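# Four arms lay a jointed cable runway on supports

## Task

Place the hinged cable runway so it rests on all three of its supports, sitting between each support's lugs, with one of its ends resting on the tallest support; then open the grippers and pull the arms away, because the runway must stay in place without any robot holding it.

## Robot and tools

Setup: four identical i2rt Big YAM arms, named arm1, arm2, arm3 and arm4. Each has six revolute joints, a two-finger gripper and a wrist camera (arm1_cam_wrist through arm4_cam_wrist). Two fixed room cameras, cam_high and cam_low, watch the scene. With joints 1 and 6 at 0 and the hand held level and pointing forward, the wrist camera rides on top of the hand looking toward the fingertips. The hand can reach roughly 1.0 m from the joint 1 axis.

Frames: there is one shared scene frame with its origin on the floor and +z up. The hand point is halfway between the fingertips; the hand's z axis runs along the fingers, and the fingers open and close along its y axis. Foot poses are not printed, so hand positions must be inferred from images.

execute_actions(actions, cameras): actions is a list holding exactly one action or nothing. An action is an object keyed by arm name; each arm entry contains only "joints", an object of absolute joint targets (not offsets) keyed by joint name. Any subset of arms and joints may appear; all listed motions start together and may finish at different moments. Joint names, units, ranges and done-tolerances: joint1_rad -2.879 to 2.879 rad (±0.045), rotates the whole arm about its foot, positive counter-clockwise viewed from above, 0 means the arm extends the way its foot faces; joint2_rad 0 to 3.141 rad (±0.14), shoulder, 0 has the upper arm pointing back nearly level, increasing lifts it up then forward; joint3_rad 0 to 3.019 rad (±0.09), elbow, 0 is folded flat against the upper arm, increasing opens it; joint4_rad -1.692 to 1.57 rad (±0.055), hand pitch, positive tips fingers up; joint5_rad -1.57 to 1.57 rad (±0.03), sideways hand swing, positive to the arm's right; joint6_rad -2.094 to 2.094 rad (±0.035), hand roll, positive clockwise when viewed from behind the hand; gripper_m 0 to 0.093 m, fingertip separation, with a grip force cap near 50 to 62 N per pad (lower on some units). Example: {"arm1": {"joints": {"gripper_m": 0.05}}, "arm2": {"joints": {"joint1_rad": 0.3}}}. cameras is a list of names from arm1_cam_wrist, arm2_cam_wrist, arm3_cam_wrist, arm4_cam_wrist, cam_high, cam_low, or "all"; omitting it, null or ["all"] gives every camera, [] gives none. Any unknown key, unknown camera or out-of-range number causes the entire call to be rejected with no motion. An empty actions list just reports state and images.

Results: each robot's state plus one image per requested camera, captured when the call ends; the "pictures" line lists cameras in image order. joint_positions gives current joints. joint_status tells how each commanded motion of the last accepted action ended: done; "off_target" (came to rest short and may still push); "contact_stop" or "time_out" (the joint now holds where it stopped, though a timed-out joint may keep a target up to 0.375, 0.375, 0.113, 0.225, 0.075, 0.3 rad from its position for joints 1 to 6 and keep pushing); "not_followed" (a built-in self/inter-arm collision check withheld that arm's joint targets, often explained on a "cause:" line; the gripper part still runs, and the withheld targets may be retried on later actions until they pass). on_its_own lists joints not commanded this call; its "held at" is the held target, not the actual position. Joint torques are listed per arm joint in joint_positions order, excluding the gripper; they include offsets, scale factors, friction and noise, so they are rough load hints only. MOTOR HOT appears at 85 °C; at 100 °C an OVER-TEMPERATURE FAULT drops that arm (motors and gripper release) until it cools, and affected keys show "limit_stop_at_motor_heat" – resend those targets afterwards.

wait(seconds): 0 to 10 s; commands nothing new and returns the same state and images as an empty action. zoom_image(camera, region): magnifies part of a camera's most recent full image; region is [x0, y0, x1, y1] in pixels from the top-left corner, at most 504 by 504. finished_scene(scene): pass the current scene's integer number; it ends the scene permanently, reports success, and gives the next task.

Cautions: joints left out of an action may still be driving toward older targets without showing it. A target very near the current position may produce no motion. Joints move at different speeds, so the hand can sweep a wide path between postures; move in stages. The arms do not stop on contact and can push hard, heating motors; to relieve a stuck push, command the joint to its reported position. A joint carrying load may sag. The collision check can react late and ignores fingers, gripper housings and wrist cameras, so keep arms well apart: a hard squeeze between robots fails and ends the run, and heavy impacts may too; object contacts do not count. Once a result reports a stop, later motion calls in that same reply are skipped. Arms act independently and don't wait for each other. Never knock items off the work area or onto the floor. Avoid drops, slips, slams and forceful pushing. Finish by releasing the runway and moving all arms clear so it rests on its own.

Each tool is called as name(argument=value, ...), one argument or row to a line, values as JSON.

## Session

execute_actions(
  actions=[],
)

Scene clock: 0.00 s.
Joint torques (N m, as the arm reports them, + toward a larger angle): no reading
Motor temperatures (°C, as the motors report them): arm1=[24 25 24 25 22 22] | arm2=[23 23 23 24 23 23] | arm3=[25 23 23 25 24 24] | arm4=[23 25 24 22 24 23]
arm1.joint_positions: joint1_rad=+0.115 joint2_rad=+0.592 joint3_rad=+1.397 joint4_rad=-1.260 joint5_rad=+0.260 joint6_rad=+0.427 gripper_m=+0.095
arm1.joint_status: not commanded
arm1.hand: x=-0.9039 y=-0.2072 z=+1.6075 quat_wxyz=(-0.535, -0.154, -0.828, -0.069) (m; scene frame)
arm2.joint_positions: joint1_rad=-0.433 joint2_rad=+0.640 joint3_rad=+1.311 joint4_rad=-1.299 joint5_rad=+0.256 joint6_rad=+0.315 gripper_m=+0.094
arm2.joint_status: not commanded
arm2.hand: x=-0.0735 y=-0.4779 z=+1.4763 quat_wxyz=(-0.422, +0.258, -0.846, -0.198) (m; scene frame)
arm3.joint_positions: joint1_rad=+0.075 joint2_rad=+0.568 joint3_rad=+1.372 joint4_rad=-1.307 joint5_rad=+0.135 joint6_rad=+0.475 gripper_m=+0.095
arm3.joint_status: not commanded
arm3.hand: x=+0.2087 y=+0.1007 z=+1.5880 quat_wxyz=(-0.430, -0.708, -0.487, +0.275) (m; scene frame)
arm4.joint_positions: joint1_rad=+0.012 joint2_rad=+0.617 joint3_rad=+1.408 joint4_rad=-1.503 joint5_rad=-0.249 joint6_rad=+0.136 gripper_m=+0.094
arm4.joint_status: not commanded
arm4.hand: x=+0.9235 y=-0.2012 z=+1.5369 quat_wxyz=(-0.178, -0.904, -0.063, +0.384) (m; scene frame)
pictures: arm1_cam_wrist, arm2_cam_wrist, arm3_cam_wrist, arm4_cam_wrist, cam_high, cam_low
Images, in order (width x height): arm1_cam_wrist 504x504, arm2_cam_wrist 504x504, arm3_cam_wrist 504x504, arm4_cam_wrist 504x504, cam_high 896x504, cam_low 896x504.

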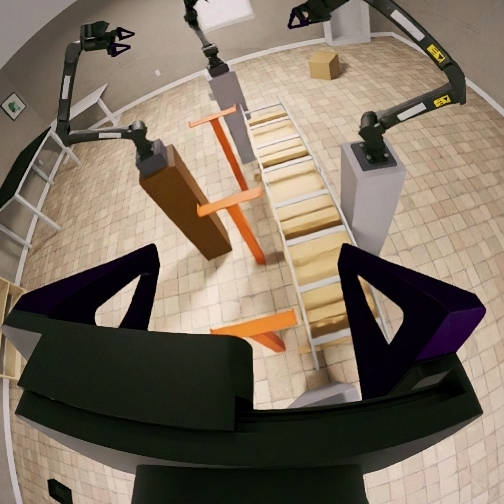

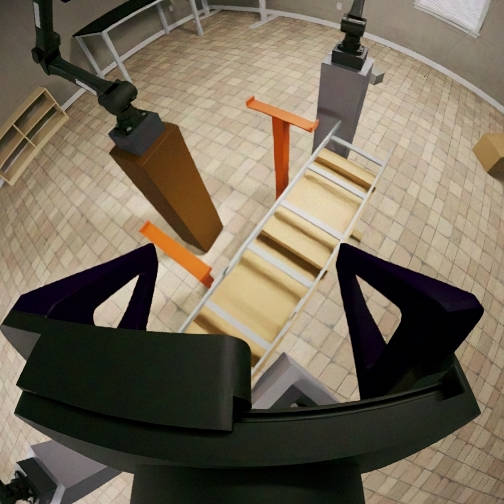

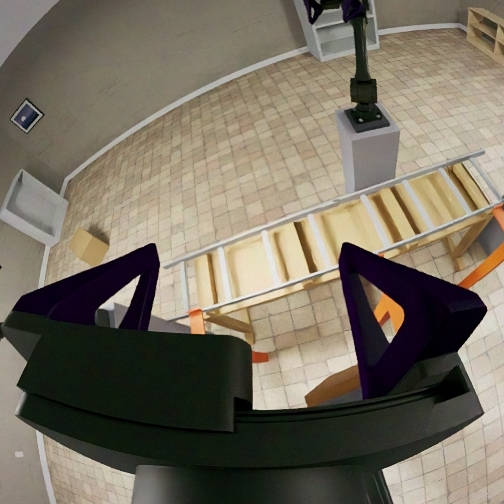

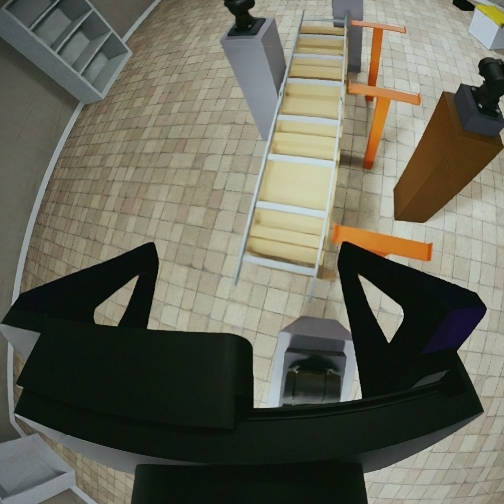

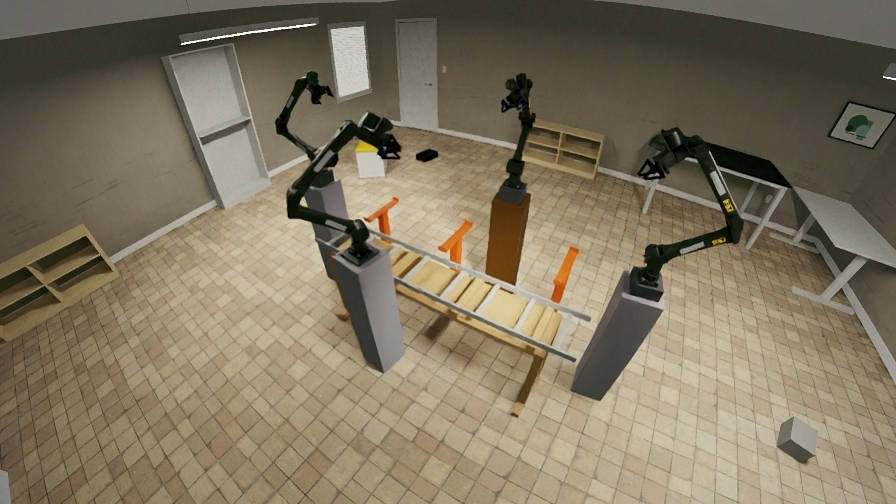

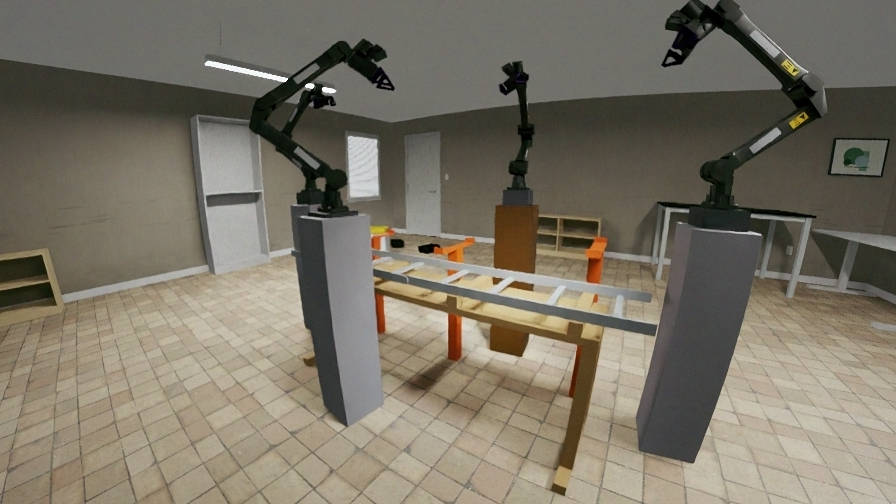

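zoom_image(
  camera="cam_high",
  region=[290,170,690,420],
)

zoom_image(
  camera="cam_low",
  region=[280,190,700,400],
)

execute_actions(
  actions=[
    {"arm1":{"joints":{"joint1_rad":0,"joint2_rad":1.0,"joint3_rad":1.0,"joint4_rad":-1.5,"joint5_rad":0,"joint6_rad":0}},"arm2":{"joints":{"joint1_rad":0,"joint2_rad":1.0,"joint3_rad":1.3,"joint4_rad":-1.5,"joint5_rad":0,"joint6_rad":0}},"arm3":{"joints":{"joint1_rad":0,"joint2_rad":0.7,"joint3_rad":1.0,"joint4_rad":-1.5,"joint5_rad":0,"joint6_rad":0}},"arm4":{"joints":{"joint1_rad":0,"joint2_rad":1.0,"joint3_rad":0.7,"joint4_rad":-1.2,"joint5_rad":0,"joint6_rad":0}}},
  ],
)

Region (290, 170, 690, 420) of cam_high's 896x504 image, scaled by 1.260, with more detail than that image has; it fills the top 315 rows of this view, and the rest is white.

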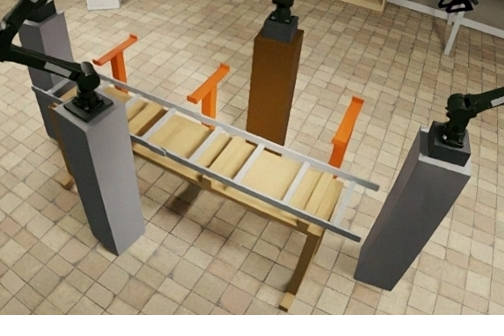

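Region (280, 190, 700, 400) of cam_low's 896x504 image, scaled by 1.200, with more detail than that image has.

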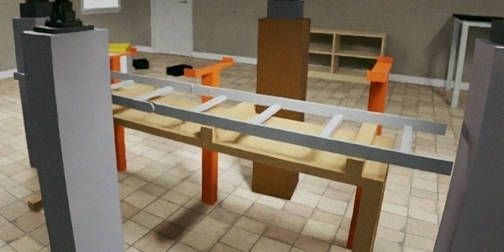

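Scene clock: 1.90 s.
Joint torques (N m, as the arm reports them, + toward a larger angle): arm1=[-1.18 -5.48 11.36  0.34 -0.1  -0.14] | arm2=[-0.01 -4.29 10.42  1.39 -0.15 -0.07] | arm3=[-1.66  0.69 10.33  0.34 -0.25 -0.07] | arm4=[-0.99 -3.57  9.6   0.91  0.16 -0.05]
Motor temperatures (°C, as the motors report them): arm1=[24 25 24 25 22 22] | arm2=[23 23 23 25 23 23] | arm3=[25 23 23 25 24 24] | arm4=[23 25 25 23 24 23]
arm1.joint_positions: joint1_rad=+0.005 joint2_rad=+0.992 joint3_rad=+0.989 joint4_rad=-1.494 joint5_rad=+0.003 joint6_rad=+0.008 gripper_m=+0.095
arm1.joint_status: all done
arm1.hand: x=-0.8618 y=-0.1805 z=+1.2783 quat_wxyz=(-0.040, +0.056, -0.998, -0.005) (m; scene frame)
arm2.joint_positions: joint1_rad=-0.002 joint2_rad=+0.997 joint3_rad=+1.282 joint4_rad=-1.492 joint5_rad=+0.003 joint6_rad=+0.009 gripper_m=+0.094
arm2.joint_status: all done
arm2.hand: x=-0.2065 y=-0.3469 z=+1.3333 quat_wxyz=(-0.136, +0.657, -0.731, -0.125) (m; scene frame)
arm3.joint_positions: joint1_rad=+0.006 joint2_rad=+0.706 joint3_rad=+0.992 joint4_rad=-1.489 joint5_rad=+0.005 joint6_rad=+0.011 gripper_m=+0.095
arm3.joint_status: all done
arm3.hand: x=+0.2169 y=+0.0888 z=+1.3455 quat_wxyz=(-0.135, -0.657, -0.731, +0.123) (m; scene frame)
arm4.joint_positions: joint1_rad=+0.008 joint2_rad=+1.000 joint3_rad=+0.703 joint4_rad=-1.211 joint5_rad=-0.003 joint6_rad=+0.012 gripper_m=+0.094
arm4.joint_status: all done
arm4.hand: x=+0.8713 y=-0.1706 z=+1.1450 quat_wxyz=(-0.009, -0.997, -0.075, +0.023) (m; scene frame)
pictures: arm1_cam_wrist, arm2_cam_wrist, arm3_cam_wrist, arm4_cam_wrist, cam_high, cam_low
Images, in order (width x height): arm1_cam_wrist 504x504, arm2_cam_wrist 504x504, arm3_cam_wrist 504x504, arm4_cam_wrist 504x504, cam_high 896x504, cam_low 896x504.

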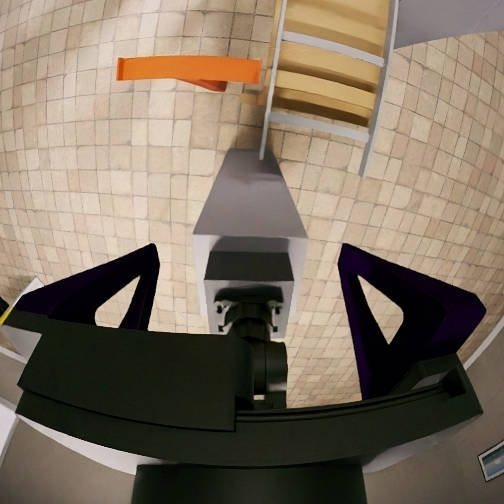

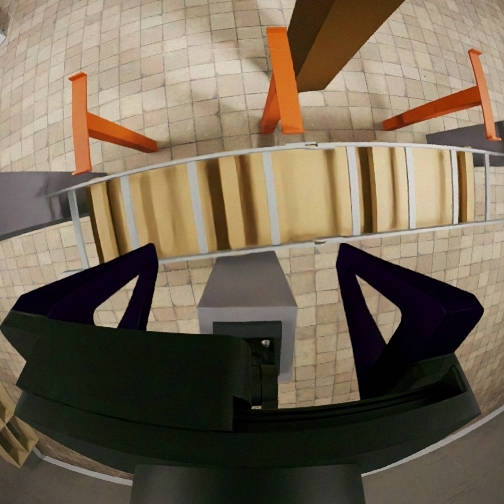

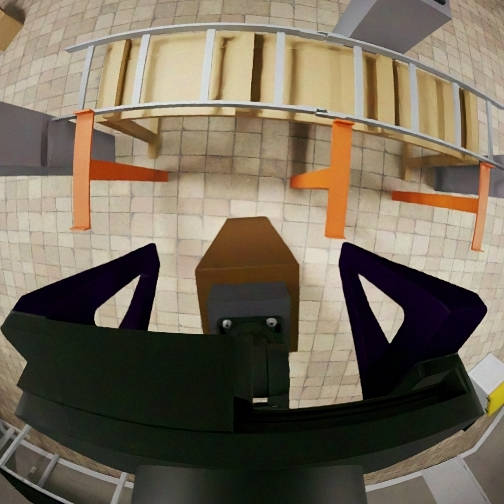

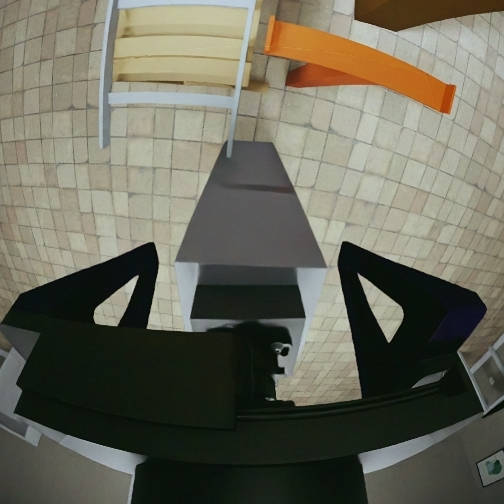

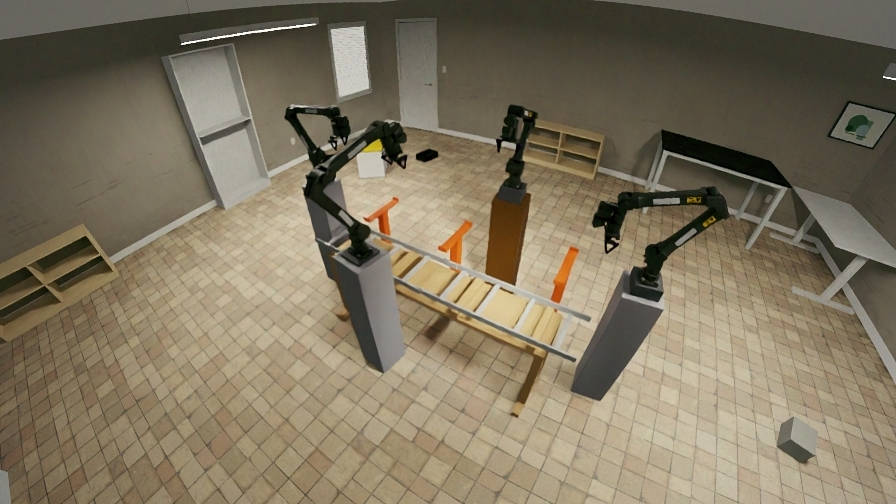

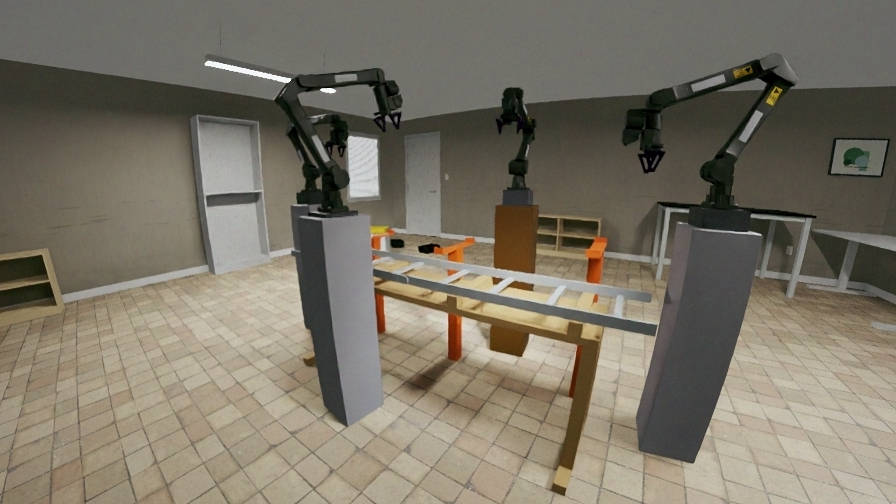

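execute_actions(
  actions=[
    {"arm1":{"joints":{"joint2_rad":1.6,"joint3_rad":1.2,"joint4_rad":-1.17}},"arm2":{"joints":{"joint2_rad":1.4,"joint3_rad":0.9,"joint4_rad":-1.07}},"arm3":{"joints":{"joint2_rad":1.5,"joint3_rad":1.3,"joint4_rad":-1.37}},"arm4":{"joints":{"joint2_rad":1.8,"joint3_rad":1.0,"joint4_rad":-0.77}}},
  ],
)

Scene clock: 4.17 s.
Joint torques (N m, as the arm reports them, + toward a larger angle): arm1=[ -1.13 -13.88  10.99   0.68  -0.09  -0.12] | arm2=[-0.01 -8.34  9.44  1.32 -0.15 -0.07] | arm3=[ -1.66 -10.15  10.61   0.49  -0.25  -0.07] | arm4=[ -0.94 -12.99   7.37   0.81   0.15  -0.05]
Motor temperatures (°C, as the motors report them): arm1=[24 25 25 25 22 22] | arm2=[23 23 24 25 23 23] | arm3=[25 23 23 25 24 24] | arm4=[23 26 25 23 24 23]
arm1.joint_positions: joint1_rad=+0.005 joint2_rad=+1.603 joint3_rad=+1.179 joint4_rad=-1.176 joint5_rad=+0.003 joint6_rad=+0.008 gripper_m=+0.095
arm1.joint_status: all done
arm1.hand: x=-0.6910 y=-0.1589 z=+1.1453 quat_wxyz=(+0.011, +0.056, -0.998, -0.002) (m; scene frame)
arm2.joint_positions: joint1_rad=-0.002 joint2_rad=+1.402 joint3_rad=+0.875 joint4_rad=-1.080 joint5_rad=+0.003 joint6_rad=+0.009 gripper_m=+0.094
arm2.joint_status: all done
arm2.hand: x=-0.2054 y=-0.3260 z=+1.0478 quat_wxyz=(+0.011, +0.669, -0.743, +0.010) (m; scene frame)
arm3.joint_positions: joint1_rad=+0.006 joint2_rad=+1.513 joint3_rad=+1.282 joint4_rad=-1.379 joint5_rad=+0.005 joint6_rad=+0.011 gripper_m=+0.095
arm3.joint_status: all done
arm3.hand: x=+0.2401 y=-0.1074 z=+1.2183 quat_wxyz=(+0.018, -0.668, -0.744, -0.011) (m; scene frame)
arm4.joint_positions: joint1_rad=+0.008 joint2_rad=+1.811 joint3_rad=+0.992 joint4_rad=-0.784 joint5_rad=-0.003 joint6_rad=+0.012 gripper_m=+0.094
arm4.joint_status: all done
arm4.hand: x=+0.7006 y=-0.2004 z=+0.9711 quat_wxyz=(-0.004, -0.997, -0.075, -0.024) (m; scene frame)
pictures: arm1_cam_wrist, arm2_cam_wrist, arm3_cam_wrist, arm4_cam_wrist, cam_high, cam_low
Images, in order (width x height): arm1_cam_wrist 504x504, arm2_cam_wrist 504x504, arm3_cam_wrist 504x504, arm4_cam_wrist 504x504, cam_high 896x504, cam_low 896x504.

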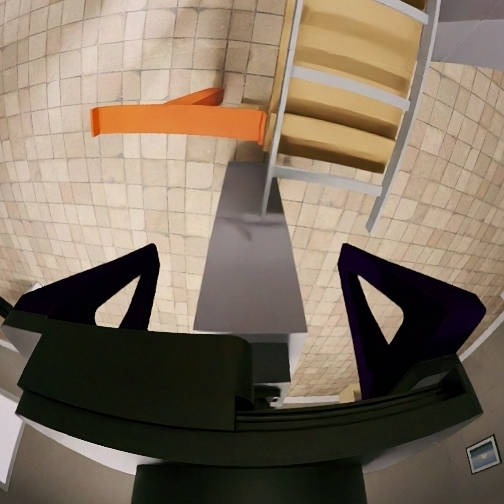

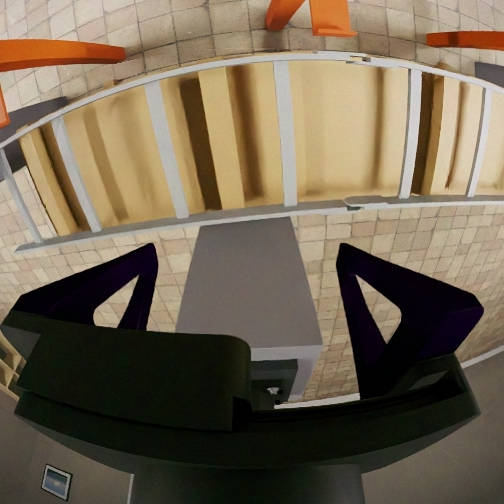

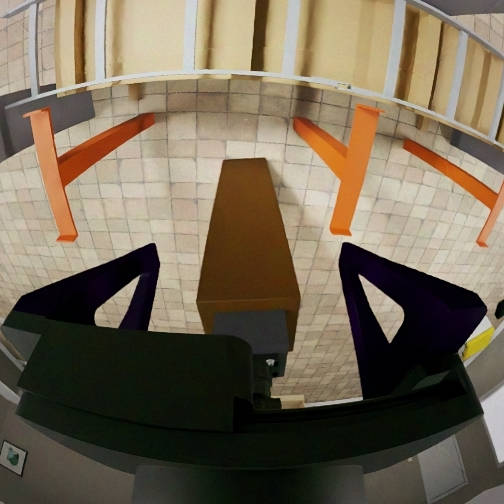

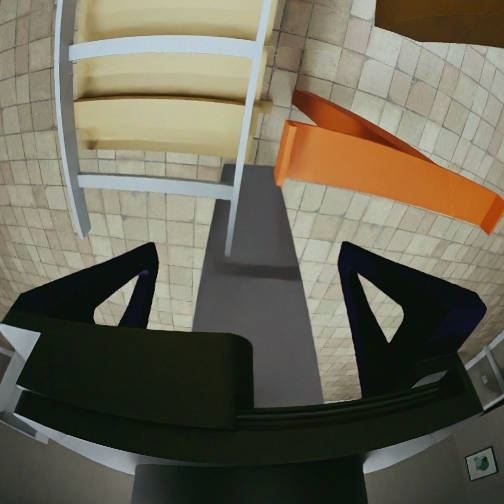

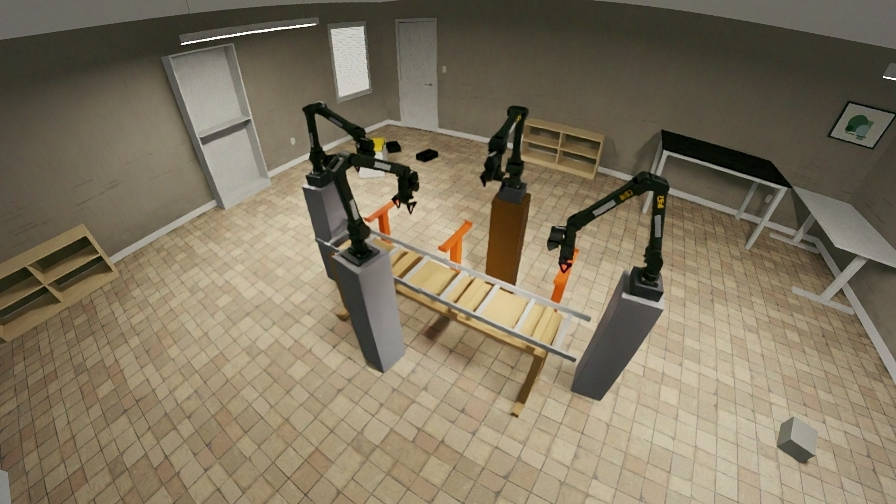

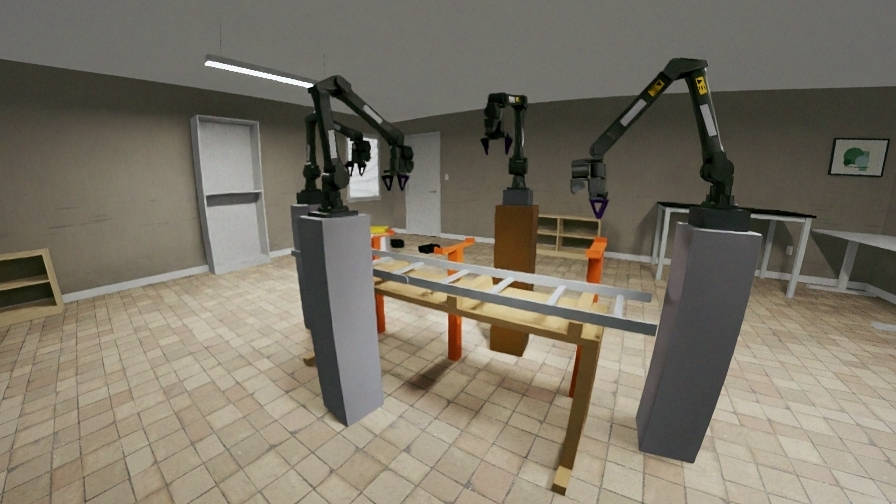

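execute_actions(
  actions=[
    {"arm1":{"joints":{"joint1_rad":-0.263,"joint2_rad":1.906,"joint3_rad":0.941,"joint4_rad":-0.605,"joint6_rad":1.39}},"arm2":{"joints":{"joint1_rad":-0.08,"joint2_rad":1.69,"joint3_rad":0.855,"joint4_rad":-0.735}},"arm3":{"joints":{"joint2_rad":0.7,"joint3_rad":1.0,"joint4_rad":-1.5}},"arm4":{"joints":{"joint1_rad":0.25,"joint2_rad":2.08,"joint3_rad":1.266,"joint4_rad":-0.755,"joint6_rad":-1.2}}},
  ],
)

Scene clock: 7.63 s.
Joint torques (N m, as the arm reports them, + toward a larger angle): arm1=[ -0.02 -13.81   6.91   0.66   0.06   0.05] | arm2=[ -0.11 -12.     6.24   1.36  -0.15  -0.07] | arm3=[-1.66  1.48  9.78  0.32 -0.25 -0.06] | arm4=[ -0.34 -15.61   8.79   0.48  -0.1   -0.05]
Motor temperatures (°C, as the motors report them): arm1=[24 25 25 25 22 22] | arm2=[23 23 24 25 23 23] | arm3=[25 23 24 25 24 24] | arm4=[23 26 25 23 24 23]
arm1.joint_positions: joint1_rad=-0.270 joint2_rad=+1.902 joint3_rad=+0.926 joint4_rad=-0.612 joint5_rad=+0.001 joint6_rad=+1.382 gripper_m=+0.095
arm1.joint_status: all done
arm1.hand: x=-0.7157 y=-0.2745 z=+0.9445 quat_wxyz=(+0.008, -0.695, -0.719, +0.000) (m; scene frame)
arm2.joint_positions: joint1_rad=-0.082 joint2_rad=+1.701 joint3_rad=+0.848 joint4_rad=-0.745 joint5_rad=+0.003 joint6_rad=+0.008 gripper_m=+0.094
arm2.joint_status: all done
arm2.hand: x=-0.1720 y=-0.2933 z=+0.9340 quat_wxyz=(+0.009, +0.639, -0.769, +0.006) (m; scene frame)
arm3.joint_positions: joint1_rad=+0.006 joint2_rad=+0.693 joint3_rad=+0.999 joint4_rad=-1.488 joint5_rad=+0.005 joint6_rad=+0.011 gripper_m=+0.095
arm3.joint_status: all done
arm3.hand: x=+0.2167 y=+0.0899 z=+1.3513 quat_wxyz=(-0.142, -0.656, -0.730, +0.129) (m; scene frame)
arm4.joint_positions: joint1_rad=+0.253 joint2_rad=+2.085 joint3_rad=+1.239 joint4_rad=-0.761 joint5_rad=+0.000 joint6_rad=-1.188 gripper_m=+0.094
arm4.joint_status: all done
arm4.hand: x=+0.6566 y=-0.3333 z=+0.9093 quat_wxyz=(-0.015, -0.698, -0.716, -0.019) (m; scene frame)
pictures: arm1_cam_wrist, arm2_cam_wrist, arm3_cam_wrist, arm4_cam_wrist, cam_high, cam_low
Images, in order (width x height): arm1_cam_wrist 504x504, arm2_cam_wrist 504x504, arm3_cam_wrist 504x504, arm4_cam_wrist 504x504, cam_high 896x504, cam_low 896x504.

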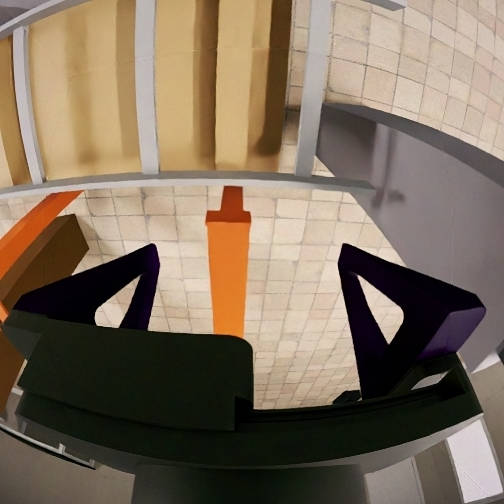

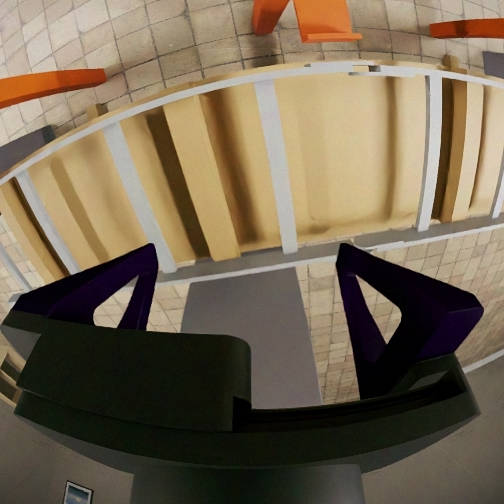

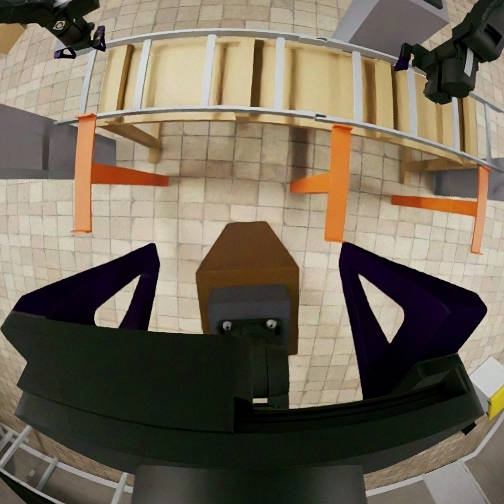

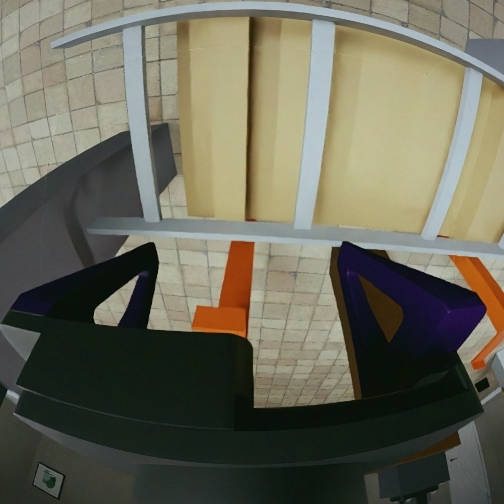

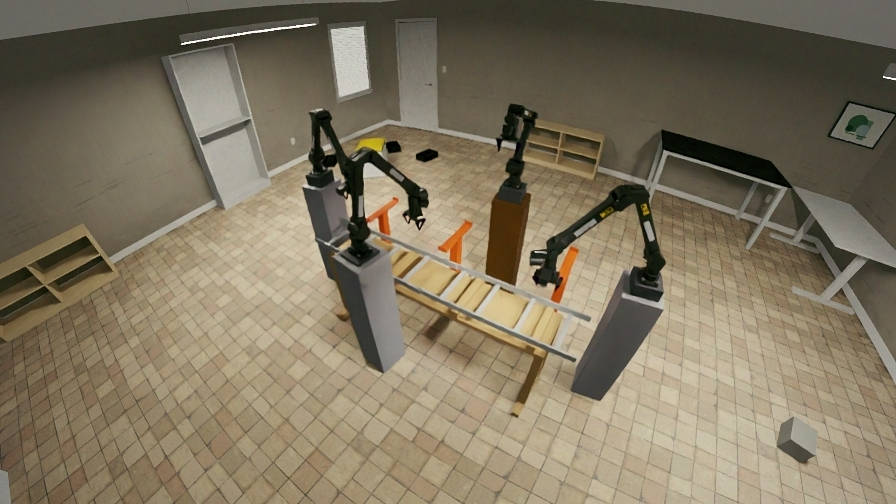

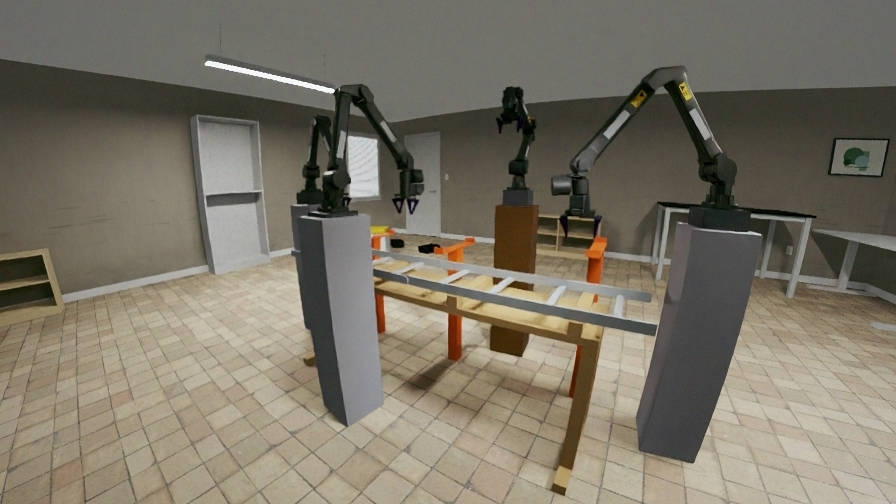

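execute_actions(
  actions=[
    {"arm1":{"joints":{"joint1_rad":-0.457,"joint2_rad":2.16,"joint3_rad":0.82,"joint4_rad":-0.23,"joint6_rad":1.21}},"arm2":{"joints":{"joint1_rad":-0.182,"joint2_rad":1.914,"joint3_rad":0.755,"joint4_rad":-0.41,"joint6_rad":-0.29}},"arm4":{"joints":{"joint1_rad":0.41,"joint2_rad":2.086,"joint3_rad":0.9,"joint4_rad":-0.385,"joint6_rad":-1.03}}},
  ],
)

Scene clock: 9.80 s.
Joint torques (N m, as the arm reports them, + toward a larger angle): arm1=[  0.14 -14.37   2.61   0.69   0.06  -0.1 ] | arm2=[  0.37 -12.47   4.13   1.35  -0.16  -0.04] | arm3=[-1.59  1.55  9.77  0.33 -0.24 -0.05] | arm4=[ -0.71 -12.38   4.11   0.85  -0.08   0.18]
Motor temperatures (°C, as the motors report them): arm1=[24 25 25 25 22 22] | arm2=[23 23 24 25 23 23] | arm3=[25 23 24 25 24 24] | arm4=[23 26 25 23 24 23]
arm1.joint_positions: joint1_rad=-0.465 joint2_rad=+2.162 joint3_rad=+0.814 joint4_rad=-0.237 joint5_rad=+0.001 joint6_rad=+1.218 gripper_m=+0.095
arm1.joint_status: all done
arm1.hand: x=-0.7810 y=-0.3359 z=+0.8279 quat_wxyz=(+0.007, -0.706, -0.708, -0.002) (m; scene frame)
arm2.joint_positions: joint1_rad=-0.188 joint2_rad=+1.924 joint3_rad=+0.747 joint4_rad=-0.420 joint5_rad=+0.002 joint6_rad=-0.281 gripper_m=+0.094
arm2.joint_status: all done
arm2.hand: x=-0.1399 y=-0.3266 z=+0.8340 quat_wxyz=(+0.009, +0.706, -0.708, +0.004) (m; scene frame)
arm3.joint_positions: joint1_rad=+0.006 joint2_rad=+0.693 joint3_rad=+0.999 joint4_rad=-1.488 joint5_rad=+0.005 joint6_rad=+0.011 gripper_m=+0.095
arm3.joint_status: not commanded
arm3.hand: x=+0.2167 y=+0.0899 z=+1.3513 quat_wxyz=(-0.142, -0.656, -0.730, +0.129) (m; scene frame)
arm4.joint_positions: joint1_rad=+0.414 joint2_rad=+2.084 joint3_rad=+0.893 joint4_rad=-0.401 joint5_rad=+0.000 joint6_rad=-1.043 gripper_m=+0.094
arm4.joint_status: all done
arm4.hand: x=+0.7879 y=-0.3481 z=+0.8426 quat_wxyz=(-0.011, -0.692, -0.721, -0.013) (m; scene frame)
pictures: arm1_cam_wrist, arm2_cam_wrist, arm3_cam_wrist, arm4_cam_wrist, cam_high, cam_low
Images, in order (width x height): arm1_cam_wrist 504x504, arm2_cam_wrist 504x504, arm3_cam_wrist 504x504, arm4_cam_wrist 504x504, cam_high 896x504, cam_low 896x504.

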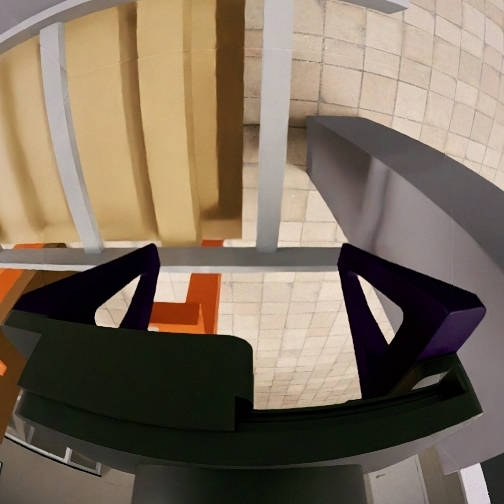

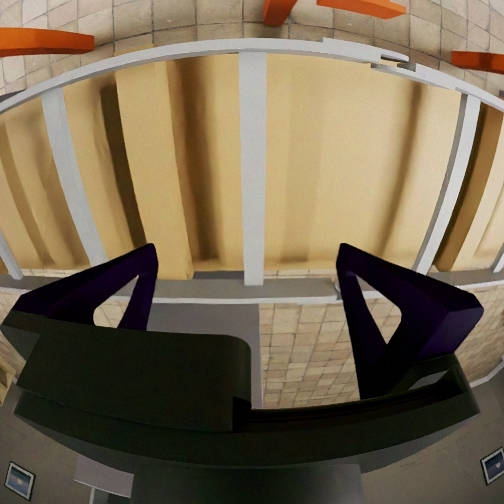

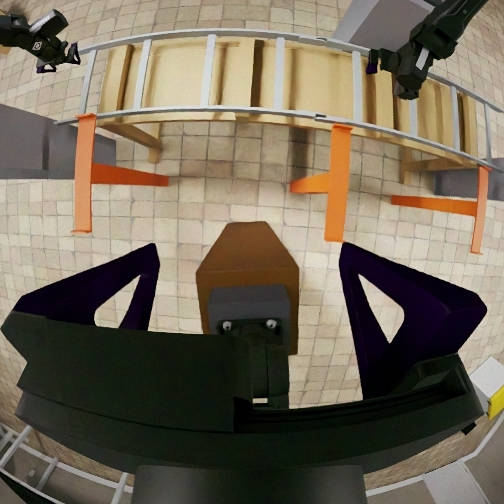

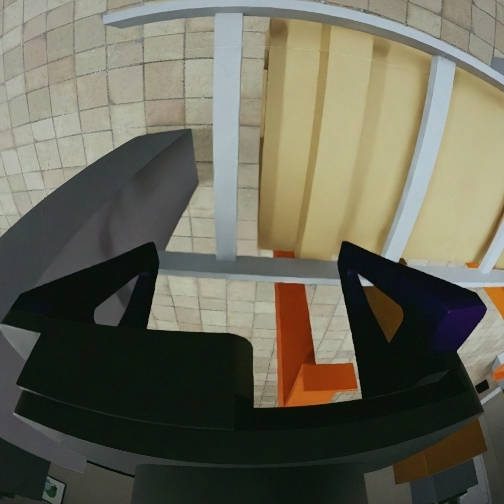

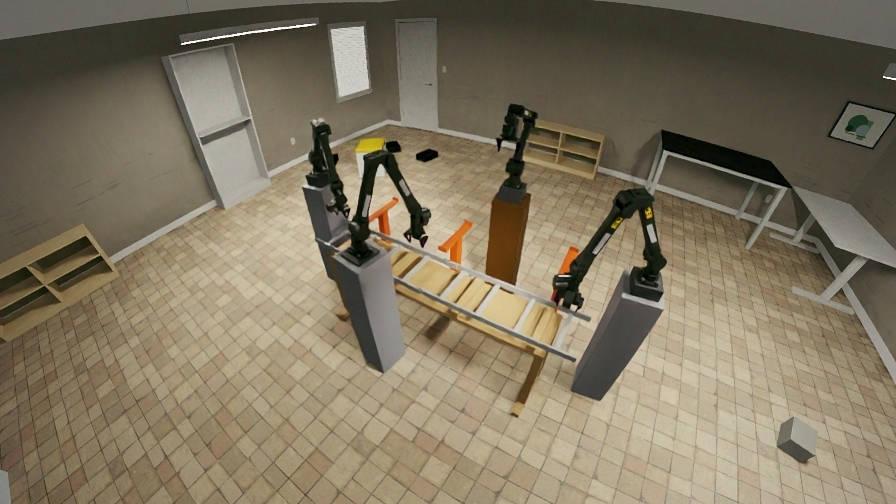

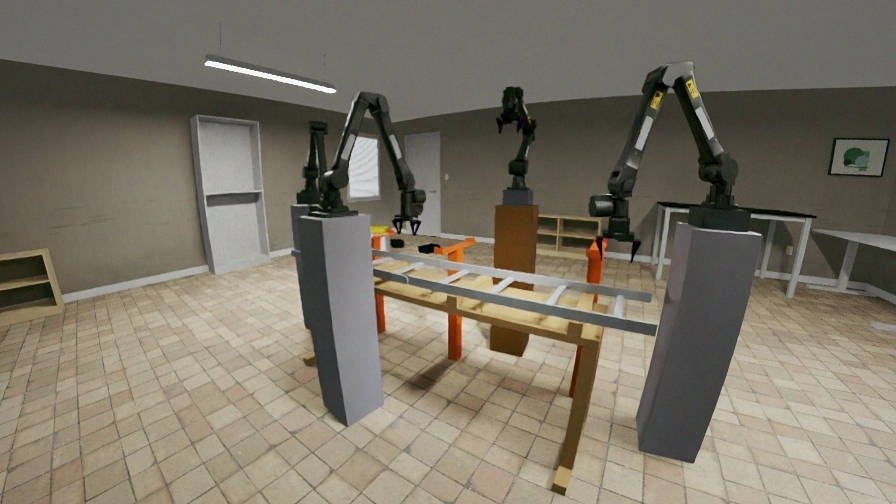

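execute_actions(
  actions=[
    {"arm1":{"joints":{"joint1_rad":-0.536,"joint2_rad":2.42,"joint3_rad":0.884,"joint4_rad":-0.04,"joint6_rad":1.13}},"arm2":{"joints":{"joint1_rad":-0.206,"joint2_rad":2.174,"joint3_rad":0.747,"joint4_rad":-0.146,"joint6_rad":-0.31}},"arm4":{"joints":{"joint1_rad":0.46,"joint2_rad":2.358,"joint3_rad":0.949,"joint4_rad":-0.165,"joint6_rad":-0.98}}},
  ],
  cameras=["arm1_cam_wrist","arm2_cam_wrist","arm4_cam_wrist","cam_low"],
)

Scene clock: 11.60 s.
Joint torques (N m, as the arm reports them, + toward a larger angle): arm1=[ -0.26 -14.81   0.5    0.69   0.06  -0.12] | arm2=[ -0.76 -13.17   1.5    1.36  -0.17  -0.07] | arm3=[-1.61  1.59  9.77  0.33 -0.24 -0.06] | arm4=[ -0.11 -13.64   1.88   0.79  -0.09   0.2 ]
Motor temperatures (°C, as the motors report them): arm1=[24 25 25 25 22 22] | arm2=[23 23 24 25 23 23] | arm3=[25 23 24 25 24 24] | arm4=[23 26 25 23 24 23]
arm1.joint_positions: joint1_rad=-0.540 joint2_rad=+2.426 joint3_rad=+0.880 joint4_rad=-0.048 joint5_rad=+0.001 joint6_rad=+1.138 gripper_m=+0.095
arm1.joint_status: all done
arm1.hand: x=-0.8042 y=-0.3545 z=+0.7386 quat_wxyz=(+0.012, -0.704, -0.710, -0.001) (m; scene frame)
arm2.joint_positions: joint1_rad=-0.198 joint2_rad=+2.185 joint3_rad=+0.742 joint4_rad=-0.156 joint5_rad=+0.002 joint6_rad=-0.301 gripper_m=+0.094
arm2.joint_status: all done
arm2.hand: x=-0.1425 y=-0.3455 z=+0.7462 quat_wxyz=(+0.010, +0.710, -0.704, +0.004) (m; scene frame)
arm3.joint_positions: joint1_rad=+0.006 joint2_rad=+0.693 joint3_rad=+0.999 joint4_rad=-1.488 joint5_rad=+0.005 joint6_rad=+0.011 gripper_m=+0.095
arm3.joint_status: not commanded
arm3.hand: x=+0.2167 y=+0.0899 z=+1.3513 quat_wxyz=(-0.142, -0.656, -0.730, +0.129) (m; scene frame)
arm4.joint_positions: joint1_rad=+0.460 joint2_rad=+2.370 joint3_rad=+0.942 joint4_rad=-0.180 joint5_rad=+0.000 joint6_rad=-0.992 gripper_m=+0.094
arm4.joint_status: all done
arm4.hand: x=+0.8141 y=-0.3542 z=+0.7386 quat_wxyz=(-0.012, -0.694, -0.720, -0.021) (m; scene frame)
pictures: arm1_cam_wrist, arm2_cam_wrist, arm4_cam_wrist, cam_low
Images, in order (width x height): arm1_cam_wrist 504x504, arm2_cam_wrist 504x504, arm4_cam_wrist 504x504, cam_low 896x504.

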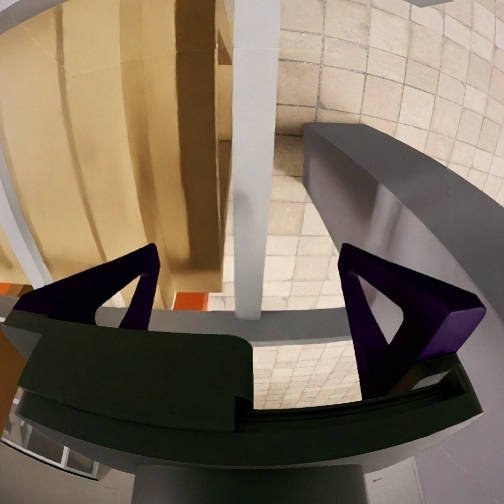

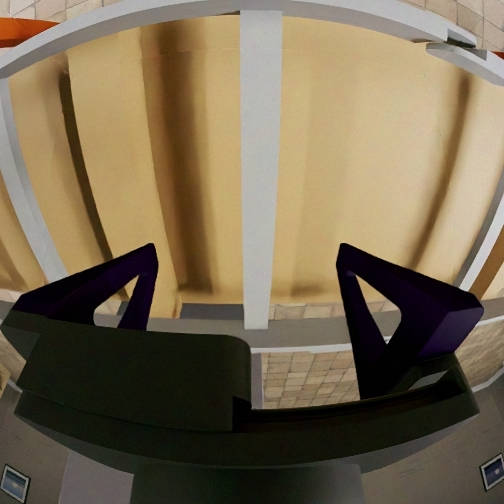

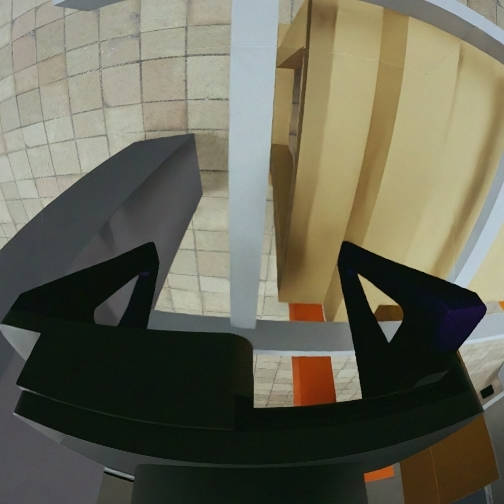

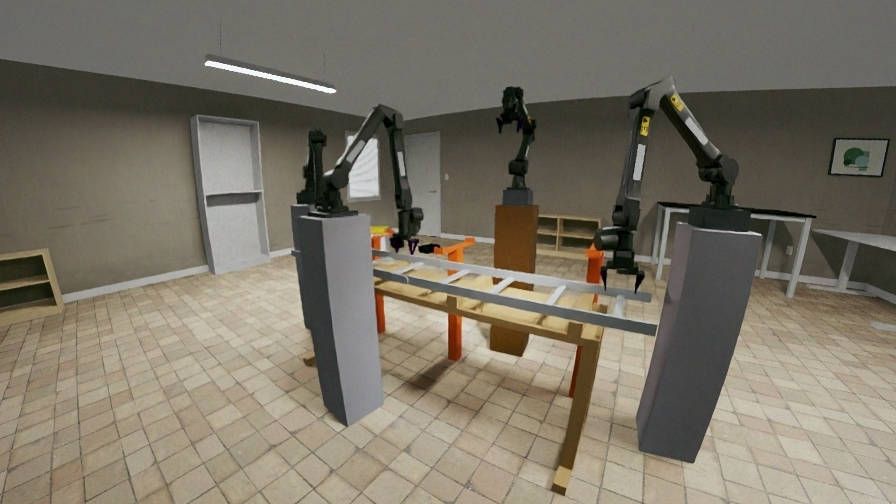

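execute_actions(
  actions=[
    {"arm1":{"joints":{"joint2_rad":2.621,"joint3_rad":1.004,"joint4_rad":0.04}},"arm2":{"joints":{"joint2_rad":2.409,"joint3_rad":0.829,"joint4_rad":0.01}},"arm4":{"joints":{"joint2_rad":2.552,"joint3_rad":1.058,"joint4_rad":-0.075}}},
  ],
  cameras=["arm1_cam_wrist","arm2_cam_wrist","arm4_cam_wrist","cam_low"],
)

Scene clock: 12.97 s.
Joint torques (N m, as the arm reports them, + toward a larger angle): arm1=[ -0.3  -15.75  -0.51   0.36   0.06  -0.11] | arm2=[ -0.84 -13.78   0.26   1.27  -0.17  -0.07] | arm3=[-1.66  1.6   9.76  0.31 -0.25 -0.07] | arm4=[ -0.12 -13.77   0.81   0.6   -0.07   0.2 ]
Motor temperatures (°C, as the motors report them): arm1=[24 25 25 25 22 22] | arm2=[23 23 24 25 23 23] | arm3=[25 23 24 25 24 24] | arm4=[23 26 25 23 24 23]
arm1.joint_positions: joint1_rad=-0.540 joint2_rad=+2.624 joint3_rad=+1.002 joint4_rad=+0.040 joint5_rad=+0.001 joint6_rad=+1.136 gripper_m=+0.095
arm1.joint_status: all done
arm1.hand: x=-0.7980 y=-0.3565 z=+0.6703 quat_wxyz=(+0.006, -0.704, -0.710, -0.003) (m; scene frame)
arm2.joint_positions: joint1_rad=-0.198 joint2_rad=+2.416 joint3_rad=+0.825 joint4_rad=+0.003 joint5_rad=+0.002 joint6_rad=-0.302 gripper_m=+0.094
arm2.joint_status: all done
arm2.hand: x=-0.1425 y=-0.3442 z=+0.6732 quat_wxyz=(+0.006, +0.710, -0.704, +0.002) (m; scene frame)
arm3.joint_positions: joint1_rad=+0.006 joint2_rad=+0.693 joint3_rad=+0.999 joint4_rad=-1.488 joint5_rad=+0.005 joint6_rad=+0.011 gripper_m=+0.095
arm3.joint_status: not commanded
arm3.hand: x=+0.2167 y=+0.0899 z=+1.3513 quat_wxyz=(-0.142, -0.656, -0.730, +0.129) (m; scene frame)
arm4.joint_positions: joint1_rad=+0.460 joint2_rad=+2.559 joint3_rad=+1.054 joint4_rad=-0.082 joint5_rad=+0.000 joint6_rad=-0.991 gripper_m=+0.094
arm4.joint_status: all done
arm4.hand: x=+0.8063 y=-0.3609 z=+0.6715 quat_wxyz=(-0.010, -0.695, -0.719, -0.011) (m; scene frame)
pictures: arm1_cam_wrist, arm2_cam_wrist, arm4_cam_wrist, cam_low
Images, in order (width x height): arm1_cam_wrist 504x504, arm2_cam_wrist 504x504, arm4_cam_wrist 504x504, cam_low 896x504.

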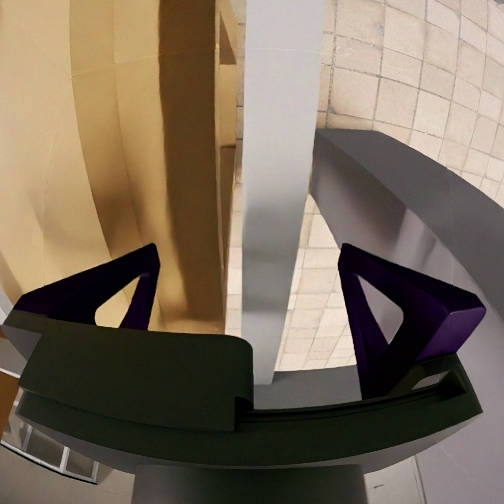

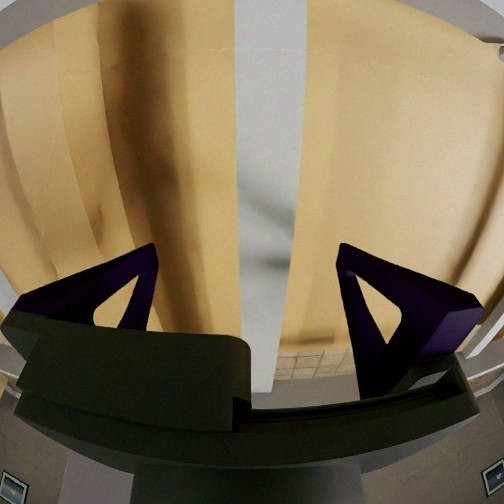

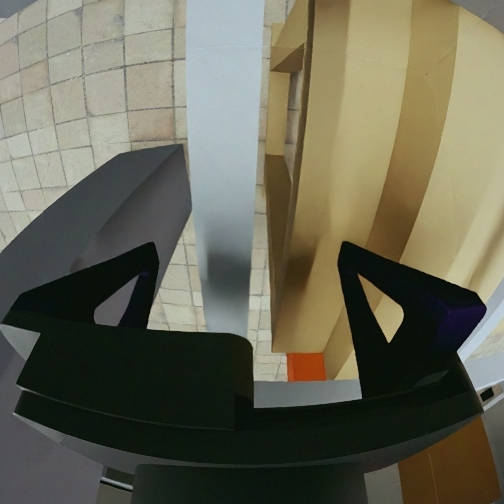

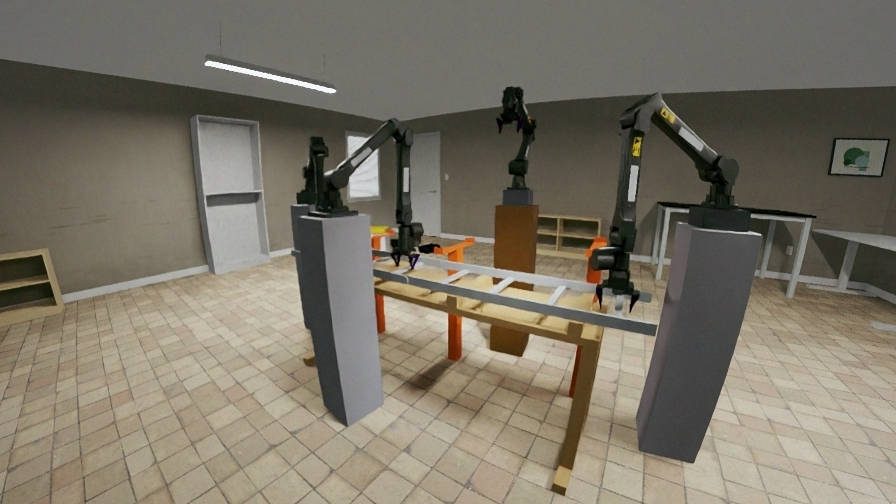

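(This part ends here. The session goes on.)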